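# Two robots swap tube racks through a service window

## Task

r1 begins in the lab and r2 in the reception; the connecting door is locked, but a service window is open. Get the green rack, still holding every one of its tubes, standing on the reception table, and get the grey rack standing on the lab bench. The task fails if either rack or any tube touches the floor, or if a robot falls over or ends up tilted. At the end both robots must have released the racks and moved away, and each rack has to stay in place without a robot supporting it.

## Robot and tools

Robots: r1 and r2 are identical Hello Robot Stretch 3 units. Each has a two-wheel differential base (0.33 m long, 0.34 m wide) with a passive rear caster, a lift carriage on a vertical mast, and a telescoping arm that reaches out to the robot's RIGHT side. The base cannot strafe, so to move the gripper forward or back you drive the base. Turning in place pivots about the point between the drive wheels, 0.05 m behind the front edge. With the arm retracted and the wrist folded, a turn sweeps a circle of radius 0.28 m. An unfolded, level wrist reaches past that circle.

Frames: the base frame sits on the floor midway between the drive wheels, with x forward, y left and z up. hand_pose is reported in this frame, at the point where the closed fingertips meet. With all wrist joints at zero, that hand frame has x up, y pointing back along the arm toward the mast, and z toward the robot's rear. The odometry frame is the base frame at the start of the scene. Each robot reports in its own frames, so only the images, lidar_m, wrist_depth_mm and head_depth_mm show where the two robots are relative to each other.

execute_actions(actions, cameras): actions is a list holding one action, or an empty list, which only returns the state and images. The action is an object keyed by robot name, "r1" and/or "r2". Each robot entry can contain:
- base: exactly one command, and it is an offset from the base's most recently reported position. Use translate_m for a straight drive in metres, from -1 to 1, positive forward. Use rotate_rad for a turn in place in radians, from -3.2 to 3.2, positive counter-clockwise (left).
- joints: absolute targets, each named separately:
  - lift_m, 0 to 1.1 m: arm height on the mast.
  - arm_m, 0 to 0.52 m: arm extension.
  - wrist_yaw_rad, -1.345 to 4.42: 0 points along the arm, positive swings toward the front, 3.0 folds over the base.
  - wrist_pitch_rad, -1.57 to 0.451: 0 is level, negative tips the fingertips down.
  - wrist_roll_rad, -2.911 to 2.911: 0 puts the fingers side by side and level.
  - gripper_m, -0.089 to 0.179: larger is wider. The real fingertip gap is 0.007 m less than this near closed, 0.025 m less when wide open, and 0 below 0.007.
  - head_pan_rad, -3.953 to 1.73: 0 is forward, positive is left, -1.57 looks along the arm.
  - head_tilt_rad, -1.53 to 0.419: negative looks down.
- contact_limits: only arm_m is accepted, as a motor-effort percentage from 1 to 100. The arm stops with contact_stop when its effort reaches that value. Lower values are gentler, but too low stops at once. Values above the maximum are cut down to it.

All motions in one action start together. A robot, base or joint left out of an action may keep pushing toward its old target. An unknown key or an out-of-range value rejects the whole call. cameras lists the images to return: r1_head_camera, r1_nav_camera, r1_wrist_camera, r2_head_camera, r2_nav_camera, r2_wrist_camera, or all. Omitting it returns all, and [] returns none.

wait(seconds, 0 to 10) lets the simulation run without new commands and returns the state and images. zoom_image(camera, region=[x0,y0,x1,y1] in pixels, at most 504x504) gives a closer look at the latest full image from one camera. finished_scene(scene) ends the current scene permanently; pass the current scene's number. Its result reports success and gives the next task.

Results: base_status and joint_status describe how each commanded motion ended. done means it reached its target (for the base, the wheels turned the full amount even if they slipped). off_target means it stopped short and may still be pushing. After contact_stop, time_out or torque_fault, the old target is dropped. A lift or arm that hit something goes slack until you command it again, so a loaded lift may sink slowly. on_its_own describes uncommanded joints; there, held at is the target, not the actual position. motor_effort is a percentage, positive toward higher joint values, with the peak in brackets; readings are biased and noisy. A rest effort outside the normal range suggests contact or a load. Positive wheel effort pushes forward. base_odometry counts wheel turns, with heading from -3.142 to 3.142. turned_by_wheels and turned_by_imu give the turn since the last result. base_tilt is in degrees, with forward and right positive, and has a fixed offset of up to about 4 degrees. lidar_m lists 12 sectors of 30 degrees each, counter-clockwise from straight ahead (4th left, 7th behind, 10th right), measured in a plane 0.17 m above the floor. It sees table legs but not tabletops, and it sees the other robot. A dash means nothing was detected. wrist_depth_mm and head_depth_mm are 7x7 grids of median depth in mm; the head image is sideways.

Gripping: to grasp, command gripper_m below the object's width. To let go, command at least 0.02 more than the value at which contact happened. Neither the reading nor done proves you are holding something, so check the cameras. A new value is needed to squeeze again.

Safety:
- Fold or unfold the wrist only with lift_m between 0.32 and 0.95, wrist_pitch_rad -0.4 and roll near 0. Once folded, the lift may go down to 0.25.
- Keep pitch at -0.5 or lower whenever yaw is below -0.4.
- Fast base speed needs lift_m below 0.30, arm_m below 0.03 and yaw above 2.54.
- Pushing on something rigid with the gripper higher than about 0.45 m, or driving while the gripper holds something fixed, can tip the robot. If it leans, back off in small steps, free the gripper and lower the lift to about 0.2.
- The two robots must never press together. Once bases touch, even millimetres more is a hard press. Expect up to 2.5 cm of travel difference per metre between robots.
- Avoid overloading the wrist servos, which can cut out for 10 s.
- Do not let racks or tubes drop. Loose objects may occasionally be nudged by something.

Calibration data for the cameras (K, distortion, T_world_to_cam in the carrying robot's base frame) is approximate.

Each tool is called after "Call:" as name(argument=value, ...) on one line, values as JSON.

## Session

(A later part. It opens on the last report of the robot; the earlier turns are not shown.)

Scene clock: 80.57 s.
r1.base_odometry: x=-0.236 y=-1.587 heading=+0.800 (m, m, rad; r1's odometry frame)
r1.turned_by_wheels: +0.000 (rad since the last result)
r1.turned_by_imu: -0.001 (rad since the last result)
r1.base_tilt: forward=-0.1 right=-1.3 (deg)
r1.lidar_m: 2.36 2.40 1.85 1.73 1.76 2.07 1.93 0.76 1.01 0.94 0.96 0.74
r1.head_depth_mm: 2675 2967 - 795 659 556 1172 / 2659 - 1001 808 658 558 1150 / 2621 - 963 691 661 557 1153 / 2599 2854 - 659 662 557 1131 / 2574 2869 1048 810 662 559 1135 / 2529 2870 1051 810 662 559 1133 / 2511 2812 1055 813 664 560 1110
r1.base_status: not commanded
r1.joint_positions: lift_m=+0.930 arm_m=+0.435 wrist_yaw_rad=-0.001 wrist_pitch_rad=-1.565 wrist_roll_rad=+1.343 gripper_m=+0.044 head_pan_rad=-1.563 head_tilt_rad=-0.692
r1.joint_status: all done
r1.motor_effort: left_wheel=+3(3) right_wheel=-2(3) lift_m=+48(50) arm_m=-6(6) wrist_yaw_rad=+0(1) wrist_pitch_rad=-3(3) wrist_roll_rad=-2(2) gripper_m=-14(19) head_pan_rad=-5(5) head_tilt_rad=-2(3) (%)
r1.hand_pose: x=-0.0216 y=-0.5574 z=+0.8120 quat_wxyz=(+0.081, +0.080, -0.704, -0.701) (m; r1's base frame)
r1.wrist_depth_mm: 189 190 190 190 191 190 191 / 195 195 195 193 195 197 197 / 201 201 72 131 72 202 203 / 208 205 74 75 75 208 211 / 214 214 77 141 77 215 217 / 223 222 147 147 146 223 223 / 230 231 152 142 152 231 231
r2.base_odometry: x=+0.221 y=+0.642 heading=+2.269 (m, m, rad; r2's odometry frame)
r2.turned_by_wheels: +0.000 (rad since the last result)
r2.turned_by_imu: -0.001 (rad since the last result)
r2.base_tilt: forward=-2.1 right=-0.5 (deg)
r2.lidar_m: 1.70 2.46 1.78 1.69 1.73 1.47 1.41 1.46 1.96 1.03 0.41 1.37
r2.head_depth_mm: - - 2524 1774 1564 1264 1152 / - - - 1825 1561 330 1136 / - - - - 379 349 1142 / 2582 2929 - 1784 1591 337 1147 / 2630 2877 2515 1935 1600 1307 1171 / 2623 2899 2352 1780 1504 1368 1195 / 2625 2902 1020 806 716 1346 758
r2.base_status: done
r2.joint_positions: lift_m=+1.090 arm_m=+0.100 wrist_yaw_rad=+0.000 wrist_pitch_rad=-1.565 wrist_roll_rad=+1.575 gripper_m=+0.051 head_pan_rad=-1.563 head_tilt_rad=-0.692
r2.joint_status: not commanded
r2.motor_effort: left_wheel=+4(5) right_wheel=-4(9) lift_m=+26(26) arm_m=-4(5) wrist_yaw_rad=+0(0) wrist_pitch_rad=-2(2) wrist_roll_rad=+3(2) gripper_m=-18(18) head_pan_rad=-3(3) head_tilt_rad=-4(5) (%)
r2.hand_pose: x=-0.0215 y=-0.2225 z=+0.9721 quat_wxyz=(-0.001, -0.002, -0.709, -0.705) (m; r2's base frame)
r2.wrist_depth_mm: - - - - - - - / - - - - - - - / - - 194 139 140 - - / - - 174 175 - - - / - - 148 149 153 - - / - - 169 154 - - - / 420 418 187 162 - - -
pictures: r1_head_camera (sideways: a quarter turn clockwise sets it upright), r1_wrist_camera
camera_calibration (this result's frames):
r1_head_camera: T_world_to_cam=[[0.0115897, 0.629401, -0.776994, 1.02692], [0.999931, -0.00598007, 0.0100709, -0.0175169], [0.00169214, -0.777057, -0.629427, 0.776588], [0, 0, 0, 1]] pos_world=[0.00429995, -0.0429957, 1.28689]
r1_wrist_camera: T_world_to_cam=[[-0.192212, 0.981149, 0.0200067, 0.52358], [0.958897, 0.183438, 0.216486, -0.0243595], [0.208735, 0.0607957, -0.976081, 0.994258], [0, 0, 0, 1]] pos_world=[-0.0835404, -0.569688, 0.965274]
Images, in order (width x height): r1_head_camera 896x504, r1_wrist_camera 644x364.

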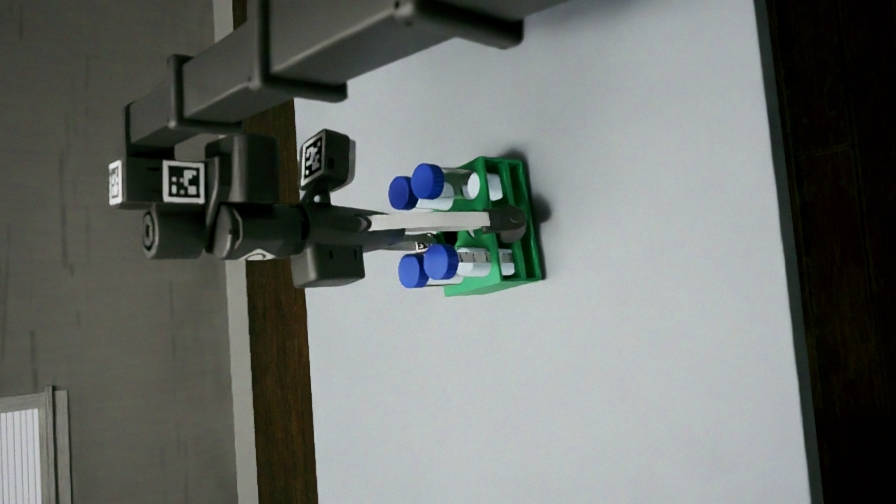

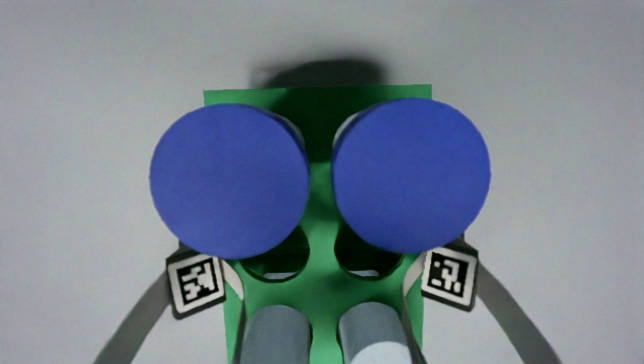

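Call:
execute_actions(actions=[{"r1":{"joints":{"gripper_m":0.033}},"r2":{"base":{"translate_m":-0.3}}}], cameras=[])

Call:
execute_actions(actions=[{"r1":{"base":{"translate_m":0.66},"joints":{"lift_m":1.09,"arm_m":0.3,"wrist_roll_rad":1.57}},"r2":{"base":{"translate_m":-0.66}}}], cameras=[])

Call:
execute_actions(actions=[{"r1":{"joints":{"arm_m":0.1}},"r2":{"base":{"rotate_rad":-1.53},"joints":{"head_pan_rad":-0.9,"arm_m":0.07}}}], cameras=["r1_wrist_camera","r2_head_camera","r2_nav_camera"])

Scene clock: 85.17 s.
r1.base_odometry: x=-0.236 y=-1.587 heading=+0.800 (m, m, rad; r1's odometry frame)
r1.turned_by_wheels: +0.000 (rad since the last result)
r1.turned_by_imu: -0.001 (rad since the last result)
r1.base_tilt: forward=+0.0 right=-1.4 (deg)
r1.lidar_m: 2.36 2.40 1.84 1.73 1.76 2.07 1.93 0.76 1.00 0.94 0.96 0.74
r1.head_depth_mm: 2695 2981 - 795 661 556 1173 / 2656 - 1002 808 659 557 1148 / 2617 - 962 693 659 558 1151 / 2620 2887 - 659 661 559 1129 / 2587 2892 1047 810 661 559 1135 / 2546 2839 1047 813 663 560 1136 / 2498 2837 1055 814 663 560 1113
r1.base_status: not commanded
r1.joint_positions: lift_m=+0.930 arm_m=+0.435 wrist_yaw_rad=-0.001 wrist_pitch_rad=-1.565 wrist_roll_rad=+1.343 gripper_m=+0.034 head_pan_rad=-1.563 head_tilt_rad=-0.692
r1.joint_status: all done
r1.motor_effort: left_wheel=+2(3) right_wheel=-2(2) lift_m=+48(48) arm_m=-6(6) wrist_yaw_rad=+1(0) wrist_pitch_rad=-2(2) wrist_roll_rad=-2(2) gripper_m=-18(66) head_pan_rad=-4(4) head_tilt_rad=-4(4) (%)
r1.hand_pose: x=-0.0216 y=-0.5574 z=+0.8120 quat_wxyz=(+0.081, +0.080, -0.704, -0.701) (m; r1's base frame)
r1.wrist_depth_mm: 190 190 190 190 191 190 191 / 195 195 195 194 195 197 196 / 201 200 72 131 72 201 203 / 209 205 74 75 75 208 210 / 215 215 77 141 77 217 217 / 223 222 147 147 147 225 223 / 230 230 152 141 150 232 232
r2.base_odometry: x=+0.414 y=+0.412 heading=+2.270 (m, m, rad; r2's odometry frame)
r2.turned_by_wheels: +0.000 (rad since the last result)
r2.turned_by_imu: -0.001 (rad since the last result)
r2.base_tilt: forward=-2.2 right=-0.5 (deg)
r2.lidar_m: 2.00 2.45 1.75 1.68 1.58 1.16 1.11 1.14 1.55 3.06 1.13 0.64
r2.head_depth_mm: - - 2507 1787 1566 1261 1156 / - - - 1826 1557 330 1135 / - - - - 379 348 1142 / 2616 2899 - 1789 1589 338 1144 / 2634 2873 2516 1923 1592 1302 1164 / 2590 2902 2444 1927 1609 1372 1199 / 2615 2925 2472 1948 1611 1372 1204
r2.base_status: done
r2.joint_positions: lift_m=+1.090 arm_m=+0.100 wrist_yaw_rad=+0.000 wrist_pitch_rad=-1.565 wrist_roll_rad=+1.575 gripper_m=+0.051 head_pan_rad=-1.563 head_tilt_rad=-0.692
r2.joint_status: not commanded
r2.motor_effort: left_wheel=+5(4) right_wheel=-3(8) lift_m=+26(26) arm_m=-4(4) wrist_yaw_rad=+0(0) wrist_pitch_rad=-2(2) wrist_roll_rad=+3(3) gripper_m=-18(17) head_pan_rad=-3(3) head_tilt_rad=-4(4) (%)
r2.hand_pose: x=-0.0215 y=-0.2225 z=+0.9721 quat_wxyz=(-0.001, -0.002, -0.709, -0.705) (m; r2's base frame)
r2.wrist_depth_mm: - - - - - - - / - - - - - - - / - - 193 140 139 - - / - - 174 175 - - - / - - 149 148 153 - - / - - 169 154 - - - / 981 - 187 162 - - -
pictures: none
No camera images: the call's "cameras" was empty. Leave "cameras" out to get every camera's image.

Scene clock: 93.10 s.
r1.base_odometry: x=+0.224 y=-1.114 heading=+0.800 (m, m, rad; r1's odometry frame)
r1.turned_by_wheels: +0.000 (rad since the last result)
r1.turned_by_imu: -0.003 (rad since the last result)
r1.base_tilt: forward=+0.0 right=-1.4 (deg)
r1.lidar_m: 1.71 1.75 1.91 1.78 1.82 2.33 2.58 1.37 0.95 0.24 0.24 1.82
r1.head_depth_mm: 2637 2994 1043 806 660 556 500 / - 2820 1044 782 659 557 500 / - 2954 983 477 644 558 491 / 2545 - 982 470 645 558 492 / 2519 2828 2541 785 663 558 482 / 2481 2777 2553 1853 1534 586 502 / 2481 2784 2565 1983 1616 1363 1174
r1.base_status: done
r1.joint_positions: lift_m=+1.090 arm_m=+0.300 wrist_yaw_rad=+0.000 wrist_pitch_rad=-1.564 wrist_roll_rad=+1.567 gripper_m=+0.034 head_pan_rad=-1.563 head_tilt_rad=-0.692
r1.joint_status: all done
r1.motor_effort: left_wheel=+3(7) right_wheel=-2(3) lift_m=+49(51) arm_m=-7(6) wrist_yaw_rad=+0(0) wrist_pitch_rad=-3(3) wrist_roll_rad=+2(3) gripper_m=-18(18) head_pan_rad=-5(5) head_tilt_rad=-4(4) (%)
r1.hand_pose: x=-0.0215 y=-0.4227 z=+0.9720 quat_wxyz=(+0.001, +0.001, -0.709, -0.705) (m; r1's base frame)
r1.wrist_depth_mm: 340 338 343 339 341 344 - / 350 351 347 341 347 352 - / 364 357 72 131 73 360 - / 372 369 74 75 75 374 - / 381 386 77 141 77 388 - / 399 397 147 146 147 - - / - - 152 141 150 - -
r2.base_odometry: x=+0.838 y=-0.093 heading=+2.270 (m, m, rad; r2's odometry frame)
r2.turned_by_wheels: +0.000 (rad since the last result)
r2.turned_by_imu: -0.002 (rad since the last result)
r2.base_tilt: forward=-2.1 right=-0.6 (deg)
r2.lidar_m: 1.26 2.44 1.73 1.69 0.65 0.47 0.45 0.46 0.62 1.63 3.18 1.26
r2.head_depth_mm: - - 767 1520 1447 1260 1151 / - - - 1760 1563 330 1135 / - - - - 379 349 1143 / 2628 2937 - 1787 1593 337 1139 / 2654 2931 2520 1918 1597 1304 1168 / 2647 2900 2459 1955 1606 1365 1196 / 2626 2893 2457 1962 1618 1377 1203
r2.base_status: done
r2.joint_positions: lift_m=+1.090 arm_m=+0.100 wrist_yaw_rad=+0.000 wrist_pitch_rad=-1.565 wrist_roll_rad=+1.575 gripper_m=+0.051 head_pan_rad=-1.563 head_tilt_rad=-0.692
r2.joint_status: not commanded
r2.motor_effort: left_wheel=+5(5) right_wheel=-3(8) lift_m=+26(26) arm_m=-4(4) wrist_yaw_rad=-1(0) wrist_pitch_rad=-2(2) wrist_roll_rad=+2(3) gripper_m=-18(18) head_pan_rad=-3(3) head_tilt_rad=-4(4) (%)
r2.hand_pose: x=-0.0215 y=-0.2225 z=+0.9721 quat_wxyz=(-0.001, -0.002, -0.709, -0.705) (m; r2's base frame)
r2.wrist_depth_mm: - - - - - - - / - - - - - - - / - - 193 139 140 - - / - - 175 173 - - - / - - 148 148 152 - - / - - 170 154 - - - / - - 188 161 - - -
pictures: none
No camera images: the call's "cameras" was empty. Leave "cameras" out to get every camera's image.

Scene clock: 96.50 s.
r1.base_odometry: x=+0.224 y=-1.114 heading=+0.800 (m, m, rad; r1's odometry frame)
r1.turned_by_wheels: +0.000 (rad since the last result)
r1.turned_by_imu: -0.001 (rad since the last result)
r1.base_tilt: forward=-0.1 right=-1.3 (deg)
r1.lidar_m: 1.71 1.74 1.91 1.79 1.82 2.33 2.59 1.37 0.94 0.24 0.24 1.83
r1.head_depth_mm: - - 1042 - 660 544 500 / - - 1043 760 307 317 481 / - - - - 353 328 482 / 2544 2861 - - 310 299 473 / 2511 2828 2665 789 645 524 474 / 2487 2786 2556 1869 1537 587 503 / 2465 2748 2561 1974 1617 1367 1179
r1.base_status: not commanded
r1.joint_positions: lift_m=+1.090 arm_m=+0.100 wrist_yaw_rad=+0.000 wrist_pitch_rad=-1.564 wrist_roll_rad=+1.567 gripper_m=+0.034 head_pan_rad=-1.563 head_tilt_rad=-0.692
r1.joint_status: all done
r1.motor_effort: left_wheel=+3(2) right_wheel=-2(3) lift_m=+49(48) arm_m=-7(5) wrist_yaw_rad=+0(1) wrist_pitch_rad=-3(3) wrist_roll_rad=+2(2) gripper_m=-18(17) head_pan_rad=-5(4) head_tilt_rad=-3(4) (%)
r1.hand_pose: x=-0.0215 y=-0.2228 z=+0.9720 quat_wxyz=(+0.002, +0.001, -0.709, -0.705) (m; r1's base frame)
r1.wrist_depth_mm: 341 338 339 - - - - / 349 349 348 344 130 - - / 360 356 72 131 72 - - / 374 357 74 75 75 - - / 389 384 77 141 77 - - / 400 397 147 147 147 - - / - - 152 140 150 - -
r2.base_odometry: x=+0.838 y=-0.093 heading=+0.740 (m, m, rad; r2's odometry frame)
r2.turned_by_wheels: -1.530 (rad since the last result)
r2.turned_by_imu: -1.560 (rad since the last result)
r2.base_tilt: forward=-2.1 right=-0.5 (deg)
r2.lidar_m: 1.84 3.22 1.26 2.66 2.36 1.73 1.67 0.63 0.46 0.45 0.47 0.65
r2.head_depth_mm: 384 423 473 536 616 706 306 / 400 444 503 578 678 814 1010 / - 3205 722 600 757 928 1130 / - 3238 730 579 834 1079 1188 / - 1000 736 580 504 1269 1185 / 3463 1010 740 585 523 1346 1194 / 3205 1024 750 590 1389 1375 1195
r2.base_status: done
r2.joint_positions: lift_m=+1.090 arm_m=+0.070 wrist_yaw_rad=+0.000 wrist_pitch_rad=-1.565 wrist_roll_rad=+1.575 gripper_m=+0.051 head_pan_rad=-0.907 head_tilt_rad=-0.692
r2.joint_status: all done
r2.motor_effort: left_wheel=+4(8) right_wheel=-4(6) lift_m=+26(26) arm_m=-4(4) wrist_yaw_rad=+0(1) wrist_pitch_rad=-2(2) wrist_roll_rad=+3(3) gripper_m=-18(17) head_pan_rad=+4(43) head_tilt_rad=-4(4) (%)
r2.hand_pose: x=-0.0215 y=-0.1925 z=+0.9721 quat_wxyz=(-0.001, -0.002, -0.709, -0.705) (m; r2's base frame)
r2.wrist_depth_mm: 295 416 816 - - - - / 298 423 878 - - - - / 306 438 194 139 140 - - / 312 448 174 175 - - - / 314 426 149 148 154 - - / 324 481 170 155 - - - / 306 502 187 163 - - -
pictures: r1_wrist_camera, r2_head_camera (sideways: a quarter turn clockwise sets it upright), r2_nav_camera (sideways: a quarter turn counterclockwise sets it upright)
camera_calibration (this result's frames):
r1_wrist_camera: T_world_to_cam=[[0.0299234, 0.999382, 0.0184403, 0.20241], [0.975485, -0.0332219, 0.217545, -0.169329], [0.218023, 0.0114785, -0.975876, 1.11905], [0, 0, 0, 1]] pos_world=[-0.0848588, -0.220756, 1.12516]
r2_head_camera: T_world_to_cam=[[-0.370002, 0.53674, -0.758293, 1.00904], [0.80135, 0.59735, 0.0318091, -0.0501693], [0.47004, -0.595889, -0.651137, 0.799937], [0, 0, 0, 1]] pos_world=[0.037546, -0.0349475, 1.28761]
r2_nav_camera: T_world_to_cam=[[0.337409, -0.526929, 0.780064, -0.971362], [-0.786972, -0.612605, -0.0734146, 0.144544], [0.516556, -0.589118, -0.621377, 0.759207], [0, 0, 0, 1]] pos_world=[0.0493257, 0.0239719, 1.24009]
Images, in order (width x height): r1_wrist_camera 644x364, r2_head_camera 896x504, r2_nav_camera 672x504.

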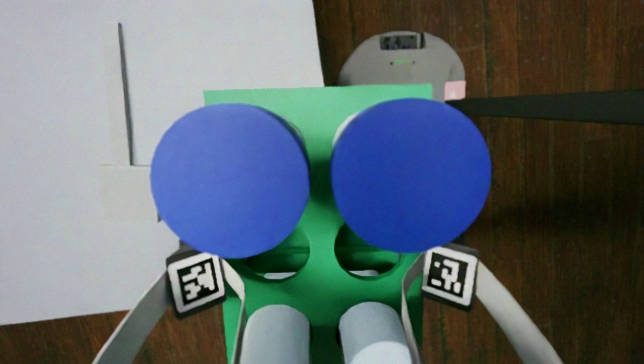

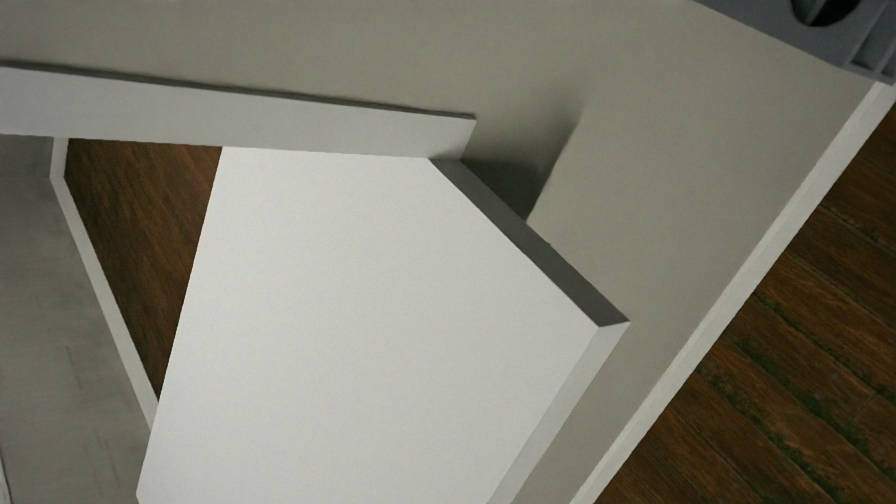

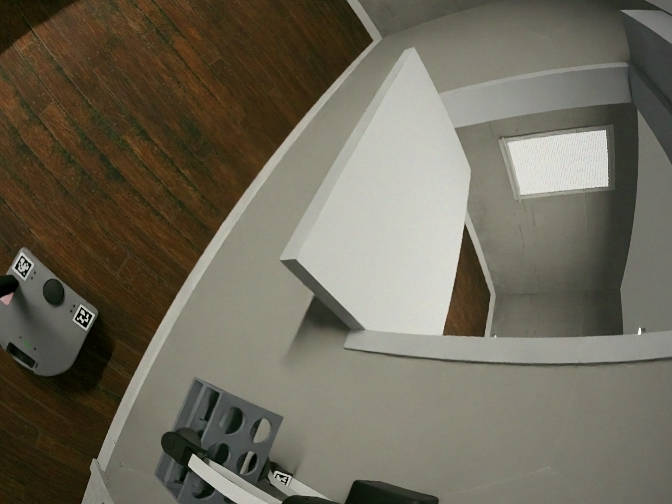

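Call:
execute_actions(actions=[{"r1":{"base":{"translate_m":0.45},"joints":{"lift_m":1.1,"arm_m":0.06}},"r2":{"base":{"translate_m":0.48},"joints":{"lift_m":1.1,"head_pan_rad":-1.3}}}], cameras=[])

Call:
execute_actions(actions=[{"r1":{"base":{"rotate_rad":-0.59}},"r2":{"joints":{"arm_m":0.41}}}], cameras=[])

Call:
execute_actions(actions=[{"r1":{"base":{"translate_m":0.52}},"r2":{"joints":{"lift_m":1.064}}}], cameras=["r2_head_camera","r2_nav_camera"])

Scene clock: 103.43 s.
r1.base_odometry: x=+0.537 y=-0.791 heading=+0.800 (m, m, rad; r1's odometry frame)
r1.turned_by_wheels: +0.000 (rad since the last result)
r1.turned_by_imu: -0.001 (rad since the last result)
r1.base_tilt: forward=+0.0 right=-1.4 (deg)
r1.lidar_m: 1.27 1.28 1.63 1.83 1.85 2.39 1.81 0.43 0.92 2.91 1.98 1.35
r1.head_depth_mm: - - 963 - 1524 1418 1116 / - - - - 1263 294 291 / - - - - - - - / 2457 2823 2660 - - 302 - / 2476 2776 2663 - 1592 1328 1124 / 2471 2775 2558 1981 1613 1364 1182 / 2443 2745 2569 1977 1622 1361 1181
r1.base_status: done
r1.joint_positions: lift_m=+1.100 arm_m=+0.060 wrist_yaw_rad=+0.000 wrist_pitch_rad=-1.564 wrist_roll_rad=+1.567 gripper_m=+0.034 head_pan_rad=-1.563 head_tilt_rad=-0.692
r1.joint_status: all done
r1.motor_effort: left_wheel=+3(6) right_wheel=-3(5) lift_m=+48(49) arm_m=-7(4) wrist_yaw_rad=-1(0) wrist_pitch_rad=-3(3) wrist_roll_rad=+2(2) gripper_m=-18(18) head_pan_rad=-4(5) head_tilt_rad=-3(3) (%)
r1.hand_pose: x=-0.0215 y=-0.1828 z=+0.9820 quat_wxyz=(+0.002, +0.001, -0.709, -0.705) (m; r1's base frame)
r1.wrist_depth_mm: - - - - - - - / - - - 131 130 - - / - - 72 131 72 - - / - - 75 75 75 - - / - - 77 142 77 - - / - - 147 147 147 - - / - - 152 141 150 - -
r2.base_odometry: x=+1.193 y=+0.231 heading=+0.740 (m, m, rad; r2's odometry frame)
r2.turned_by_wheels: +0.000 (rad since the last result)
r2.turned_by_imu: +0.000 (rad since the last result)
r2.base_tilt: forward=-2.2 right=-0.6 (deg)
r2.lidar_m: 1.88 2.72 1.31 1.21 3.03 2.21 1.62 0.64 0.47 0.46 0.48 0.66
r2.head_depth_mm: 2141 2985 765 - - 322 - / 2162 3186 745 - 472 315 309 / 2229 3075 720 573 475 319 310 / - 3075 729 576 478 418 1122 / - 3304 734 582 480 429 1145 / - 3306 740 586 484 441 1170 / - 3358 747 589 486 1028 1197
r2.base_status: done
r2.joint_positions: lift_m=+1.099 arm_m=+0.070 wrist_yaw_rad=+0.000 wrist_pitch_rad=-1.565 wrist_roll_rad=+1.575 gripper_m=+0.051 head_pan_rad=-1.293 head_tilt_rad=-0.692
r2.joint_status: all done
r2.motor_effort: left_wheel=+3(9) right_wheel=-4(5) lift_m=+26(27) arm_m=-4(4) wrist_yaw_rad=+0(0) wrist_pitch_rad=-2(2) wrist_roll_rad=+2(3) gripper_m=-17(18) head_pan_rad=-3(32) head_tilt_rad=-4(4) (%)
r2.hand_pose: x=-0.0215 y=-0.1925 z=+0.9818 quat_wxyz=(-0.001, -0.002, -0.709, -0.705) (m; r2's base frame)
r2.wrist_depth_mm: 215 217 217 - - - - / 222 222 225 - - - - / 229 230 193 139 140 - - / 236 239 174 175 - - - / 244 248 149 150 153 - - / 255 257 170 154 - - - / 265 268 187 163 - - -
pictures: none
No camera images: the call's "cameras" was empty. Leave "cameras" out to get every camera's image.

Scene clock: 107.13 s.
r1.base_odometry: x=+0.537 y=-0.791 heading=+0.211 (m, m, rad; r1's odometry frame)
r1.turned_by_wheels: -0.590 (rad since the last result)
r1.turned_by_imu: -0.597 (rad since the last result)
r1.base_tilt: forward=-0.1 right=-1.4 (deg)
r1.lidar_m: 1.39 1.26 1.27 1.54 1.83 1.84 2.27 3.02 0.43 0.92 0.95 2.16
r1.head_depth_mm: - - 960 - 659 1353 1120 / - - - - 678 294 291 / - - - - - - - / 3218 3414 1094 - - 302 - / 3016 3255 1093 - 1534 1338 1125 / 2815 3054 1051 1183 1536 1364 1177 / 2631 2903 2567 1981 1621 1365 1181
r1.base_status: done
r1.joint_positions: lift_m=+1.100 arm_m=+0.060 wrist_yaw_rad=+0.000 wrist_pitch_rad=-1.564 wrist_roll_rad=+1.567 gripper_m=+0.034 head_pan_rad=-1.563 head_tilt_rad=-0.692
r1.joint_status: not commanded
r1.motor_effort: left_wheel=+4(7) right_wheel=-3(7) lift_m=+49(49) arm_m=-6(7) wrist_yaw_rad=+0(0) wrist_pitch_rad=-3(3) wrist_roll_rad=+2(1) gripper_m=-18(18) head_pan_rad=-5(5) head_tilt_rad=-4(2) (%)
r1.hand_pose: x=-0.0215 y=-0.1828 z=+0.9820 quat_wxyz=(+0.002, +0.001, -0.709, -0.705) (m; r1's base frame)
r1.wrist_depth_mm: 348 353 - - - - - / 362 563 937 131 130 - - / 377 - 72 131 72 - - / - - 74 75 75 - - / - - 77 141 77 - - / - - 146 147 147 - - / - - 152 141 150 - -
r2.base_odometry: x=+1.193 y=+0.231 heading=+0.740 (m, m, rad; r2's odometry frame)
r2.turned_by_wheels: +0.000 (rad since the last result)
r2.turned_by_imu: -0.001 (rad since the last result)
r2.base_tilt: forward=-2.1 right=-0.5 (deg)
r2.lidar_m: 1.89 2.72 1.31 1.20 3.02 2.20 1.62 0.64 0.47 0.46 0.48 0.66
r2.head_depth_mm: 2313 3140 550 548 470 402 932 / 2177 3140 668 557 473 404 991 / 2218 3058 720 573 475 408 1058 / - 3075 727 577 479 417 1120 / - 3306 736 582 481 430 1146 / - 3319 740 585 483 440 1171 / - 3363 745 589 486 1028 1196
r2.base_status: not commanded
r2.joint_positions: lift_m=+1.099 arm_m=+0.410 wrist_yaw_rad=+0.000 wrist_pitch_rad=-1.565 wrist_roll_rad=+1.576 gripper_m=+0.051 head_pan_rad=-1.293 head_tilt_rad=-0.692
r2.joint_status: all done
r2.motor_effort: left_wheel=+3(5) right_wheel=-4(4) lift_m=+26(27) arm_m=+7(8) wrist_yaw_rad=-1(0) wrist_pitch_rad=-2(2) wrist_roll_rad=+2(3) gripper_m=-17(17) head_pan_rad=-4(3) head_tilt_rad=-3(4) (%)
r2.hand_pose: x=-0.0215 y=-0.5318 z=+0.9818 quat_wxyz=(-0.002, -0.002, -0.709, -0.705) (m; r2's base frame)
r2.wrist_depth_mm: 214 215 216 219 218 218 219 / 222 222 226 225 226 226 229 / 231 229 195 151 231 233 237 / 236 238 174 175 241 242 246 / 244 246 148 149 152 253 251 / 254 257 169 154 261 262 263 / 262 265 188 162 269 272 273
pictures: none
No camera images: the call's "cameras" was empty. Leave "cameras" out to get every camera's image.

Scene clock: 113.83 s.
r1.base_odometry: x=+1.046 y=-0.682 heading=+0.211 (m, m, rad; r1's odometry frame)
r1.turned_by_wheels: +0.000 (rad since the last result)
r1.turned_by_imu: -0.001 (rad since the last result)
r1.base_tilt: forward=+0.0 right=-1.4 (deg)
r1.lidar_m: 0.95 0.86 0.87 1.07 2.14 2.17 2.67 0.79 0.94 2.85 2.59 1.47
r1.head_depth_mm: - - 963 - 1566 1416 1119 / - - - - 1418 294 291 / - - - - - - - / 2873 3128 2674 - - 302 - / 2680 2972 2647 - 1599 1331 1125 / 2488 2788 2528 1992 1618 1364 1179 / 2334 2582 2554 1992 1619 1366 1180
r1.base_status: done
r1.joint_positions: lift_m=+1.100 arm_m=+0.060 wrist_yaw_rad=+0.000 wrist_pitch_rad=-1.564 wrist_roll_rad=+1.567 gripper_m=+0.034 head_pan_rad=-1.563 head_tilt_rad=-0.692
r1.joint_status: not commanded
r1.motor_effort: left_wheel=+4(9) right_wheel=-3(6) lift_m=+49(49) arm_m=-7(7) wrist_yaw_rad=+0(0) wrist_pitch_rad=-3(3) wrist_roll_rad=+2(2) gripper_m=-18(18) head_pan_rad=-5(5) head_tilt_rad=-4(4) (%)
r1.hand_pose: x=-0.0215 y=-0.1828 z=+0.9820 quat_wxyz=(+0.002, +0.001, -0.709, -0.705) (m; r1's base frame)
r1.wrist_depth_mm: - - - - - - - / - - - 130 130 - - / - - 72 131 72 - - / - - 74 75 75 - - / - - 77 141 77 - - / - - 146 146 147 - - / - - 152 142 150 - -
r2.base_odometry: x=+1.193 y=+0.231 heading=+0.740 (m, m, rad; r2's odometry frame)
r2.turned_by_wheels: +0.000 (rad since the last result)
r2.turned_by_imu: -0.001 (rad since the last result)
r2.base_tilt: forward=-2.1 right=-0.5 (deg)
r2.lidar_m: 1.88 2.72 1.30 1.20 3.04 2.20 1.62 0.64 0.47 0.46 0.48 0.66
r2.head_depth_mm: 2112 - 708 548 470 402 935 / 1929 3172 717 556 472 404 994 / 2202 3072 721 574 476 408 1065 / - 3117 729 578 477 418 1122 / - 3313 735 583 481 429 1147 / - 3294 741 585 484 440 1170 / - 3328 748 589 485 1032 1195
r2.base_status: not commanded
r2.joint_positions: lift_m=+1.064 arm_m=+0.410 wrist_yaw_rad=+0.000 wrist_pitch_rad=-1.565 wrist_roll_rad=+1.576 gripper_m=+0.051 head_pan_rad=-1.293 head_tilt_rad=-0.692
r2.joint_status: all done
r2.motor_effort: left_wheel=+4(4) right_wheel=-4(4) lift_m=+19(26) arm_m=+6(5) wrist_yaw_rad=-1(1) wrist_pitch_rad=-2(2) wrist_roll_rad=+2(2) gripper_m=-18(18) head_pan_rad=-3(3) head_tilt_rad=-4(4) (%)
r2.hand_pose: x=-0.0215 y=-0.5318 z=+0.9465 quat_wxyz=(-0.002, -0.002, -0.709, -0.705) (m; r2's base frame)
r2.wrist_depth_mm: 182 184 183 185 186 187 187 / 188 189 190 191 192 193 193 / 194 195 193 153 195 201 201 / 202 204 173 176 204 207 208 / 208 208 149 149 154 215 214 / 216 220 185 155 188 222 224 / 224 227 183 162 229 231 232
pictures: r2_head_camera (sideways: a quarter turn clockwise sets it upright), r2_nav_camera (sideways: a quarter turn counterclockwise sets it upright)
camera_calibration (this result's frames):
r2_head_camera: T_world_to_cam=[[-0.140589, 0.636574, -0.758293, 1.00764], [0.967327, 0.251528, 0.0318091, -0.0511818], [0.210981, -0.729046, -0.651137, 0.801517], [0, 0, 0, 1]] pos_world=[0.0220671, -0.044218, 1.28761]
r2_nav_camera: T_world_to_cam=[[0.114092, -0.615209, 0.780064, -0.969999], [-0.959754, -0.271076, -0.0734146, 0.145598], [0.256622, -0.740294, -0.621377, 0.760792], [0, 0, 0, 1]] pos_world=[0.0551714, 0.00592547, 1.24009]
Images, in order (width x height): r2_head_camera 896x504, r2_nav_camera 672x504.

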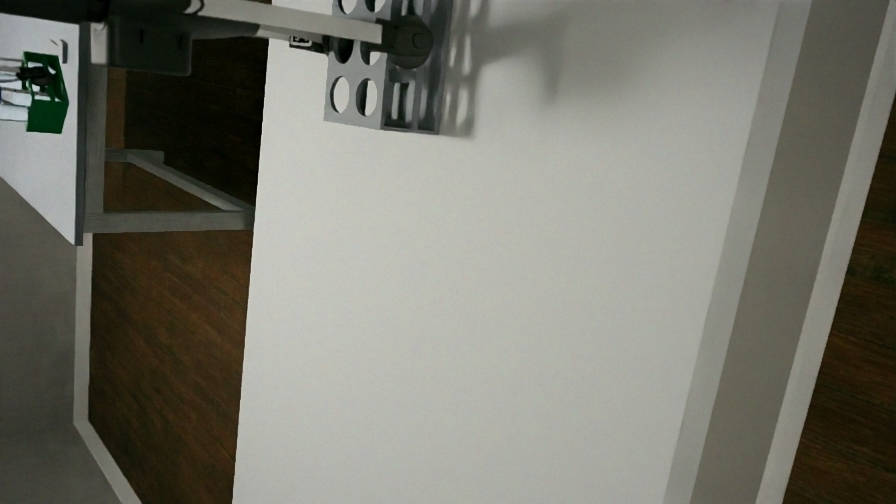

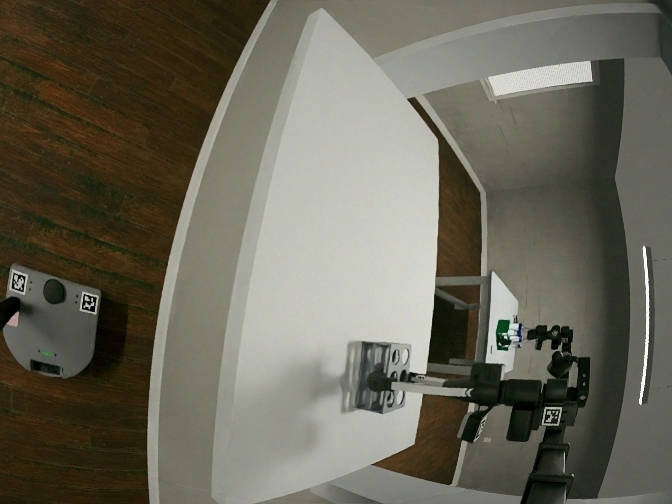

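Call:
execute_actions(actions=[{"r1":{"base":{"translate_m":0.25}},"r2":{"joints":{"gripper_m":0.179}}}], cameras=[])

Call:
execute_actions(actions=[{"r1":{"base":{"translate_m":0.27}},"r2":{"base":{"translate_m":0.3},"joints":{"lift_m":1.1,"head_pan_rad":-1.57}}}], cameras=[])

Call:
execute_actions(actions=[{"r1":{"base":{"rotate_rad":2.23}},"r2":{"joints":{"arm_m":0.05}}}], cameras=["r1_head_camera","r1_nav_camera","r2_nav_camera"])

Scene clock: 117.97 s.
r1.base_odometry: x=+1.290 y=-0.630 heading=+0.211 (m, m, rad; r1's odometry frame)
r1.turned_by_wheels: +0.000 (rad since the last result)
r1.turned_by_imu: -0.001 (rad since the last result)
r1.base_tilt: forward=-0.1 right=-1.3 (deg)
r1.lidar_m: 0.73 0.67 0.67 0.83 1.62 2.32 2.87 1.00 1.04 2.67 2.43 1.14
r1.head_depth_mm: - - 2341 - 1609 1418 1114 / - - - - 1643 294 291 / - - - - - - - / 2692 3013 2657 - - 302 - / 2532 2803 2656 - 1588 1334 1126 / 2345 2603 2545 1987 1625 1361 1179 / 2199 2433 2506 1979 1613 1362 1179
r1.base_status: done
r1.joint_positions: lift_m=+1.100 arm_m=+0.060 wrist_yaw_rad=+0.000 wrist_pitch_rad=-1.564 wrist_roll_rad=+1.567 gripper_m=+0.034 head_pan_rad=-1.563 head_tilt_rad=-0.692
r1.joint_status: not commanded
r1.motor_effort: left_wheel=+4(9) right_wheel=-2(4) lift_m=+49(49) arm_m=-7(7) wrist_yaw_rad=-1(0) wrist_pitch_rad=-3(3) wrist_roll_rad=+1(2) gripper_m=-18(19) head_pan_rad=-4(5) head_tilt_rad=-3(3) (%)
r1.hand_pose: x=-0.0215 y=-0.1828 z=+0.9820 quat_wxyz=(+0.002, +0.001, -0.709, -0.705) (m; r1's base frame)
r1.wrist_depth_mm: - - - - - - - / - - - 131 131 - - / - - 72 131 72 - - / - - 74 75 75 - - / - - 77 141 77 - - / - - 146 146 147 - 918 / - - 152 141 150 - 834
r2.base_odometry: x=+1.193 y=+0.231 heading=+0.740 (m, m, rad; r2's odometry frame)
r2.turned_by_wheels: +0.000 (rad since the last result)
r2.turned_by_imu: -0.001 (rad since the last result)
r2.base_tilt: forward=-2.1 right=-0.5 (deg)
r2.lidar_m: 1.88 2.72 1.31 1.20 3.02 2.21 1.62 0.64 0.47 0.46 0.48 0.66
r2.head_depth_mm: 1459 - 601 536 470 402 932 / 2162 3174 717 557 473 405 995 / 1234 3066 721 572 475 407 1065 / - 3091 729 577 479 418 1116 / - 3297 733 582 480 429 1139 / - 3284 742 585 483 440 1173 / - 3347 748 590 487 1029 1199
r2.base_status: not commanded
r2.joint_positions: lift_m=+1.064 arm_m=+0.410 wrist_yaw_rad=+0.000 wrist_pitch_rad=-1.568 wrist_roll_rad=+1.576 gripper_m=+0.179 head_pan_rad=-1.293 head_tilt_rad=-0.692
r2.joint_status: all done
r2.motor_effort: left_wheel=+4(3) right_wheel=-4(4) lift_m=+19(19) arm_m=+6(5) wrist_yaw_rad=+0(0) wrist_pitch_rad=-1(2) wrist_roll_rad=+2(2) gripper_m=-1(83) head_pan_rad=-3(3) head_tilt_rad=-4(4) (%)
r2.hand_pose: x=-0.0215 y=-0.5309 z=+0.9466 quat_wxyz=(-0.002, -0.002, -0.708, -0.706) (m; r2's base frame)
r2.wrist_depth_mm: 184 183 183 186 186 188 189 / 188 188 190 191 192 192 194 / 194 195 193 150 198 200 201 / 200 201 175 175 205 207 208 / 208 210 181 150 212 213 215 / - 216 183 155 219 - 225 / 225 225 188 162 231 230 232
pictures: none
No camera images: the call's "cameras" was empty. Leave "cameras" out to get every camera's image.

Scene clock: 122.30 s.
r1.base_odometry: x=+1.554 y=-0.573 heading=+0.211 (m, m, rad; r1's odometry frame)
r1.turned_by_wheels: +0.000 (rad since the last result)
r1.turned_by_imu: -0.001 (rad since the last result)
r1.base_tilt: forward=-0.1 right=-1.3 (deg)
r1.lidar_m: 0.50 0.46 0.46 0.57 1.14 2.49 3.05 1.25 1.20 2.48 2.26 0.79
r1.head_depth_mm: - - 2326 - 1608 1419 1116 / - - - - 1650 294 291 / - - - - - - - / 2496 2754 2649 - - 302 - / 2336 2616 2673 - 1595 1335 1122 / 2185 2421 2527 1977 1614 1362 1178 / 2045 2241 2401 1977 1615 1369 1178
r1.base_status: done
r1.joint_positions: lift_m=+1.100 arm_m=+0.060 wrist_yaw_rad=+0.000 wrist_pitch_rad=-1.564 wrist_roll_rad=+1.567 gripper_m=+0.034 head_pan_rad=-1.563 head_tilt_rad=-0.692
r1.joint_status: not commanded
r1.motor_effort: left_wheel=+4(9) right_wheel=-3(3) lift_m=+48(49) arm_m=-7(7) wrist_yaw_rad=+0(0) wrist_pitch_rad=-3(3) wrist_roll_rad=+2(1) gripper_m=-18(18) head_pan_rad=-5(5) head_tilt_rad=-4(3) (%)
r1.hand_pose: x=-0.0215 y=-0.1828 z=+0.9820 quat_wxyz=(+0.002, +0.001, -0.709, -0.705) (m; r1's base frame)
r1.wrist_depth_mm: - - - - - - - / - - - 131 130 - - / - - 72 131 72 - - / - - 74 75 75 - 924 / - - 77 141 77 - 813 / - - 147 147 147 861 701 / - - 152 142 150 776 625
r2.base_odometry: x=+1.414 y=+0.433 heading=+0.740 (m, m, rad; r2's odometry frame)
r2.turned_by_wheels: +0.000 (rad since the last result)
r2.turned_by_imu: -0.001 (rad since the last result)
r2.base_tilt: forward=-2.1 right=-0.6 (deg)
r2.lidar_m: 1.89 2.40 3.36 1.21 1.25 2.52 1.64 0.65 0.48 0.46 0.48 0.67
r2.head_depth_mm: - 3128 711 565 469 411 1082 / - 2952 714 570 472 413 1075 / 888 1003 724 571 475 415 1073 / - 3175 727 577 478 413 1075 / 1063 2990 736 581 481 413 1069 / - 3318 740 584 484 412 1069 / - 3337 748 590 486 414 1067
r2.base_status: done
r2.joint_positions: lift_m=+1.099 arm_m=+0.410 wrist_yaw_rad=+0.000 wrist_pitch_rad=-1.568 wrist_roll_rad=+1.576 gripper_m=+0.179 head_pan_rad=-1.563 head_tilt_rad=-0.692
r2.joint_status: all done
r2.motor_effort: left_wheel=+3(8) right_wheel=-4(5) lift_m=+26(27) arm_m=+6(7) wrist_yaw_rad=+0(1) wrist_pitch_rad=+0(0) wrist_roll_rad=+2(2) gripper_m=+0(0) head_pan_rad=-3(25) head_tilt_rad=-4(4) (%)
r2.hand_pose: x=-0.0215 y=-0.5309 z=+0.9819 quat_wxyz=(-0.002, -0.002, -0.708, -0.706) (m; r2's base frame)
r2.wrist_depth_mm: 214 216 216 217 221 221 221 / 223 221 225 226 225 227 229 / 228 230 233 232 235 236 235 / 236 238 239 239 243 241 246 / 242 245 249 249 251 252 251 / - 254 256 259 261 - 264 / 264 266 266 266 271 269 275
pictures: none
No camera images: the call's "cameras" was empty. Leave "cameras" out to get every camera's image.

Scene clock: 126.77 s.
r1.base_odometry: x=+1.554 y=-0.573 heading=+2.441 (m, m, rad; r1's odometry frame)
r1.turned_by_wheels: +2.230 (rad since the last result)
r1.turned_by_imu: +2.253 (rad since the last result)
r1.base_tilt: forward=+0.1 right=-1.4 (deg)
r1.lidar_m: 1.57 2.56 1.25 1.20 3.27 2.37 1.99 0.67 0.48 0.46 0.47 0.64
r1.head_depth_mm: - - 704 - 482 426 1021 / - - - - 496 294 291 / - - - - - - - / 2820 3405 801 - - 302 - / 707 1156 802 - 479 408 950 / 2228 3051 771 595 485 409 1047 / - 3618 770 596 486 409 1037
r1.base_status: done
r1.joint_positions: lift_m=+1.100 arm_m=+0.060 wrist_yaw_rad=+0.000 wrist_pitch_rad=-1.564 wrist_roll_rad=+1.567 gripper_m=+0.034 head_pan_rad=-1.563 head_tilt_rad=-0.692
r1.joint_status: not commanded
r1.motor_effort: left_wheel=-3(8) right_wheel=+5(7) lift_m=+49(49) arm_m=-7(7) wrist_yaw_rad=-1(1) wrist_pitch_rad=-3(3) wrist_roll_rad=+2(2) gripper_m=-18(18) head_pan_rad=-5(5) head_tilt_rad=-4(3) (%)
r1.hand_pose: x=-0.0215 y=-0.1828 z=+0.9820 quat_wxyz=(+0.002, +0.001, -0.709, -0.705) (m; r1's base frame)
r1.wrist_depth_mm: 218 217 232 - - - - / 224 225 226 130 130 - - / 231 229 72 131 73 - - / 239 238 74 75 75 - - / 248 247 77 141 77 - - / 254 255 147 147 147 - - / 265 264 152 140 150 - -
r2.base_odometry: x=+1.414 y=+0.433 heading=+0.740 (m, m, rad; r2's odometry frame)
r2.turned_by_wheels: +0.000 (rad since the last result)
r2.turned_by_imu: -0.001 (rad since the last result)
r2.base_tilt: forward=-2.1 right=-0.5 (deg)
r2.lidar_m: 1.89 2.41 3.34 1.21 1.25 2.53 1.64 0.65 0.48 0.46 0.48 0.67
r2.head_depth_mm: - - - - 469 411 1079 / - - - - - - - / - - - - - 406 1074 / 2033 793 756 - 455 415 1073 / 742 808 761 582 469 414 1069 / - 3331 743 587 483 414 1071 / - 3370 749 591 487 414 1065
r2.base_status: not commanded
r2.joint_positions: lift_m=+1.099 arm_m=+0.050 wrist_yaw_rad=+0.000 wrist_pitch_rad=-1.568 wrist_roll_rad=+1.576 gripper_m=+0.179 head_pan_rad=-1.563 head_tilt_rad=-0.692
r2.joint_status: all done
r2.motor_effort: left_wheel=+4(4) right_wheel=-3(4) lift_m=+25(25) arm_m=-4(4) wrist_yaw_rad=+0(0) wrist_pitch_rad=+0(1) wrist_roll_rad=+2(2) gripper_m=+0(1) head_pan_rad=-4(4) head_tilt_rad=-4(4) (%)
r2.hand_pose: x=-0.0215 y=-0.1716 z=+0.9819 quat_wxyz=(-0.002, -0.002, -0.708, -0.706) (m; r2's base frame)
r2.wrist_depth_mm: 215 216 219 - - - - / 221 222 227 - - - - / 229 231 236 - - - - / 237 238 241 - - - - / 243 248 251 - - - - / - 258 262 - - - - / 262 267 270 - - - -
pictures: r1_head_camera (sideways: a quarter turn clockwise sets it upright), r1_nav_camera (sideways: a quarter turn counterclockwise sets it upright), r2_nav_camera (sideways: a quarter turn counterclockwise sets it upright)
camera_calibration (this result's frames):
r1_head_camera: T_world_to_cam=[[0.0115906, 0.629401, -0.776994, 1.02692], [0.999931, -0.00598162, 0.0100709, -0.0175169], [0.00169093, -0.777057, -0.629427, 0.776588], [0, 0, 0, 1]] pos_world=[0.00429988, -0.0429957, 1.28689]
r1_nav_camera: T_world_to_cam=[[-0.00997808, -0.662653, 0.74886, -0.931051], [-0.999937, 0.0104574, -0.00406996, 0.0579944], [-0.00513416, -0.748853, -0.662716, 0.823447], [0, 0, 0, 1]] pos_world=[0.0529283, -0.000928921, 1.24317]
r2_nav_camera: T_world_to_cam=[[-0.054022, -0.623363, 0.780065, -0.968974], [-0.997287, -0.00544253, -0.0734146, 0.145827], [0.0500094, -0.781914, -0.621377, 0.762052], [0, 0, 0, 1]] pos_world=[0.0549755, -0.00736908, 1.24009]
Images, in order (width x height): r1_head_camera 896x504, r1_nav_camera 672x504, r2_nav_camera 672x504.

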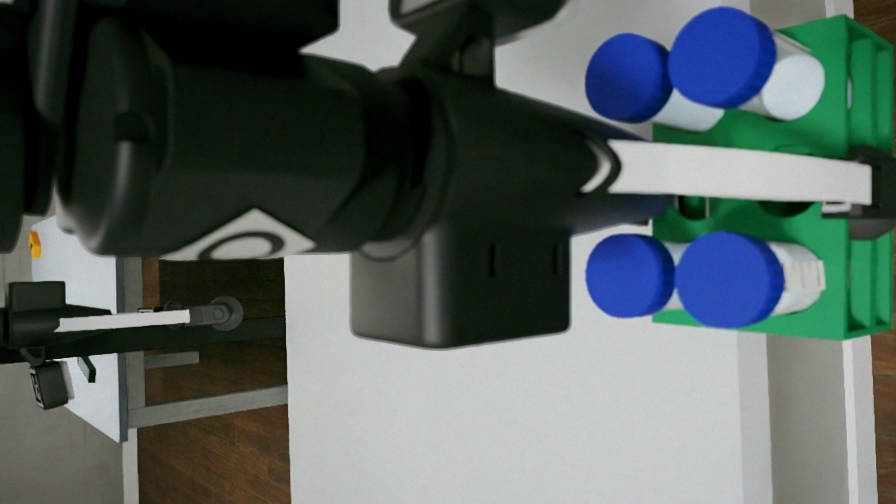

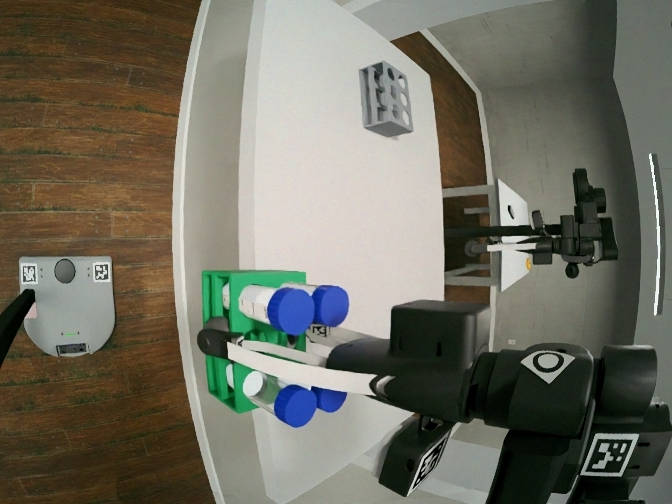

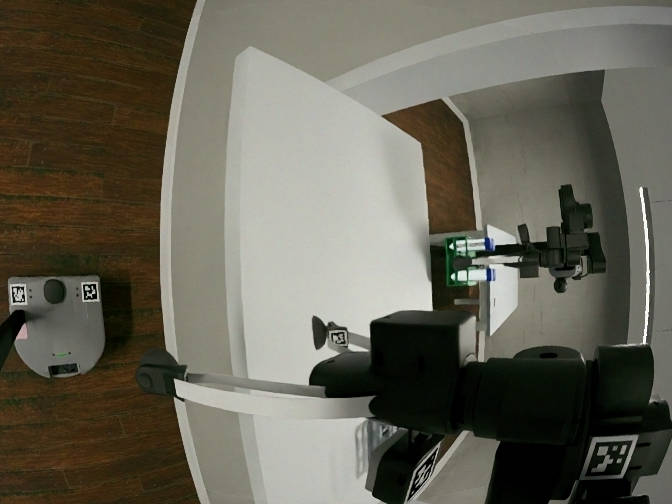

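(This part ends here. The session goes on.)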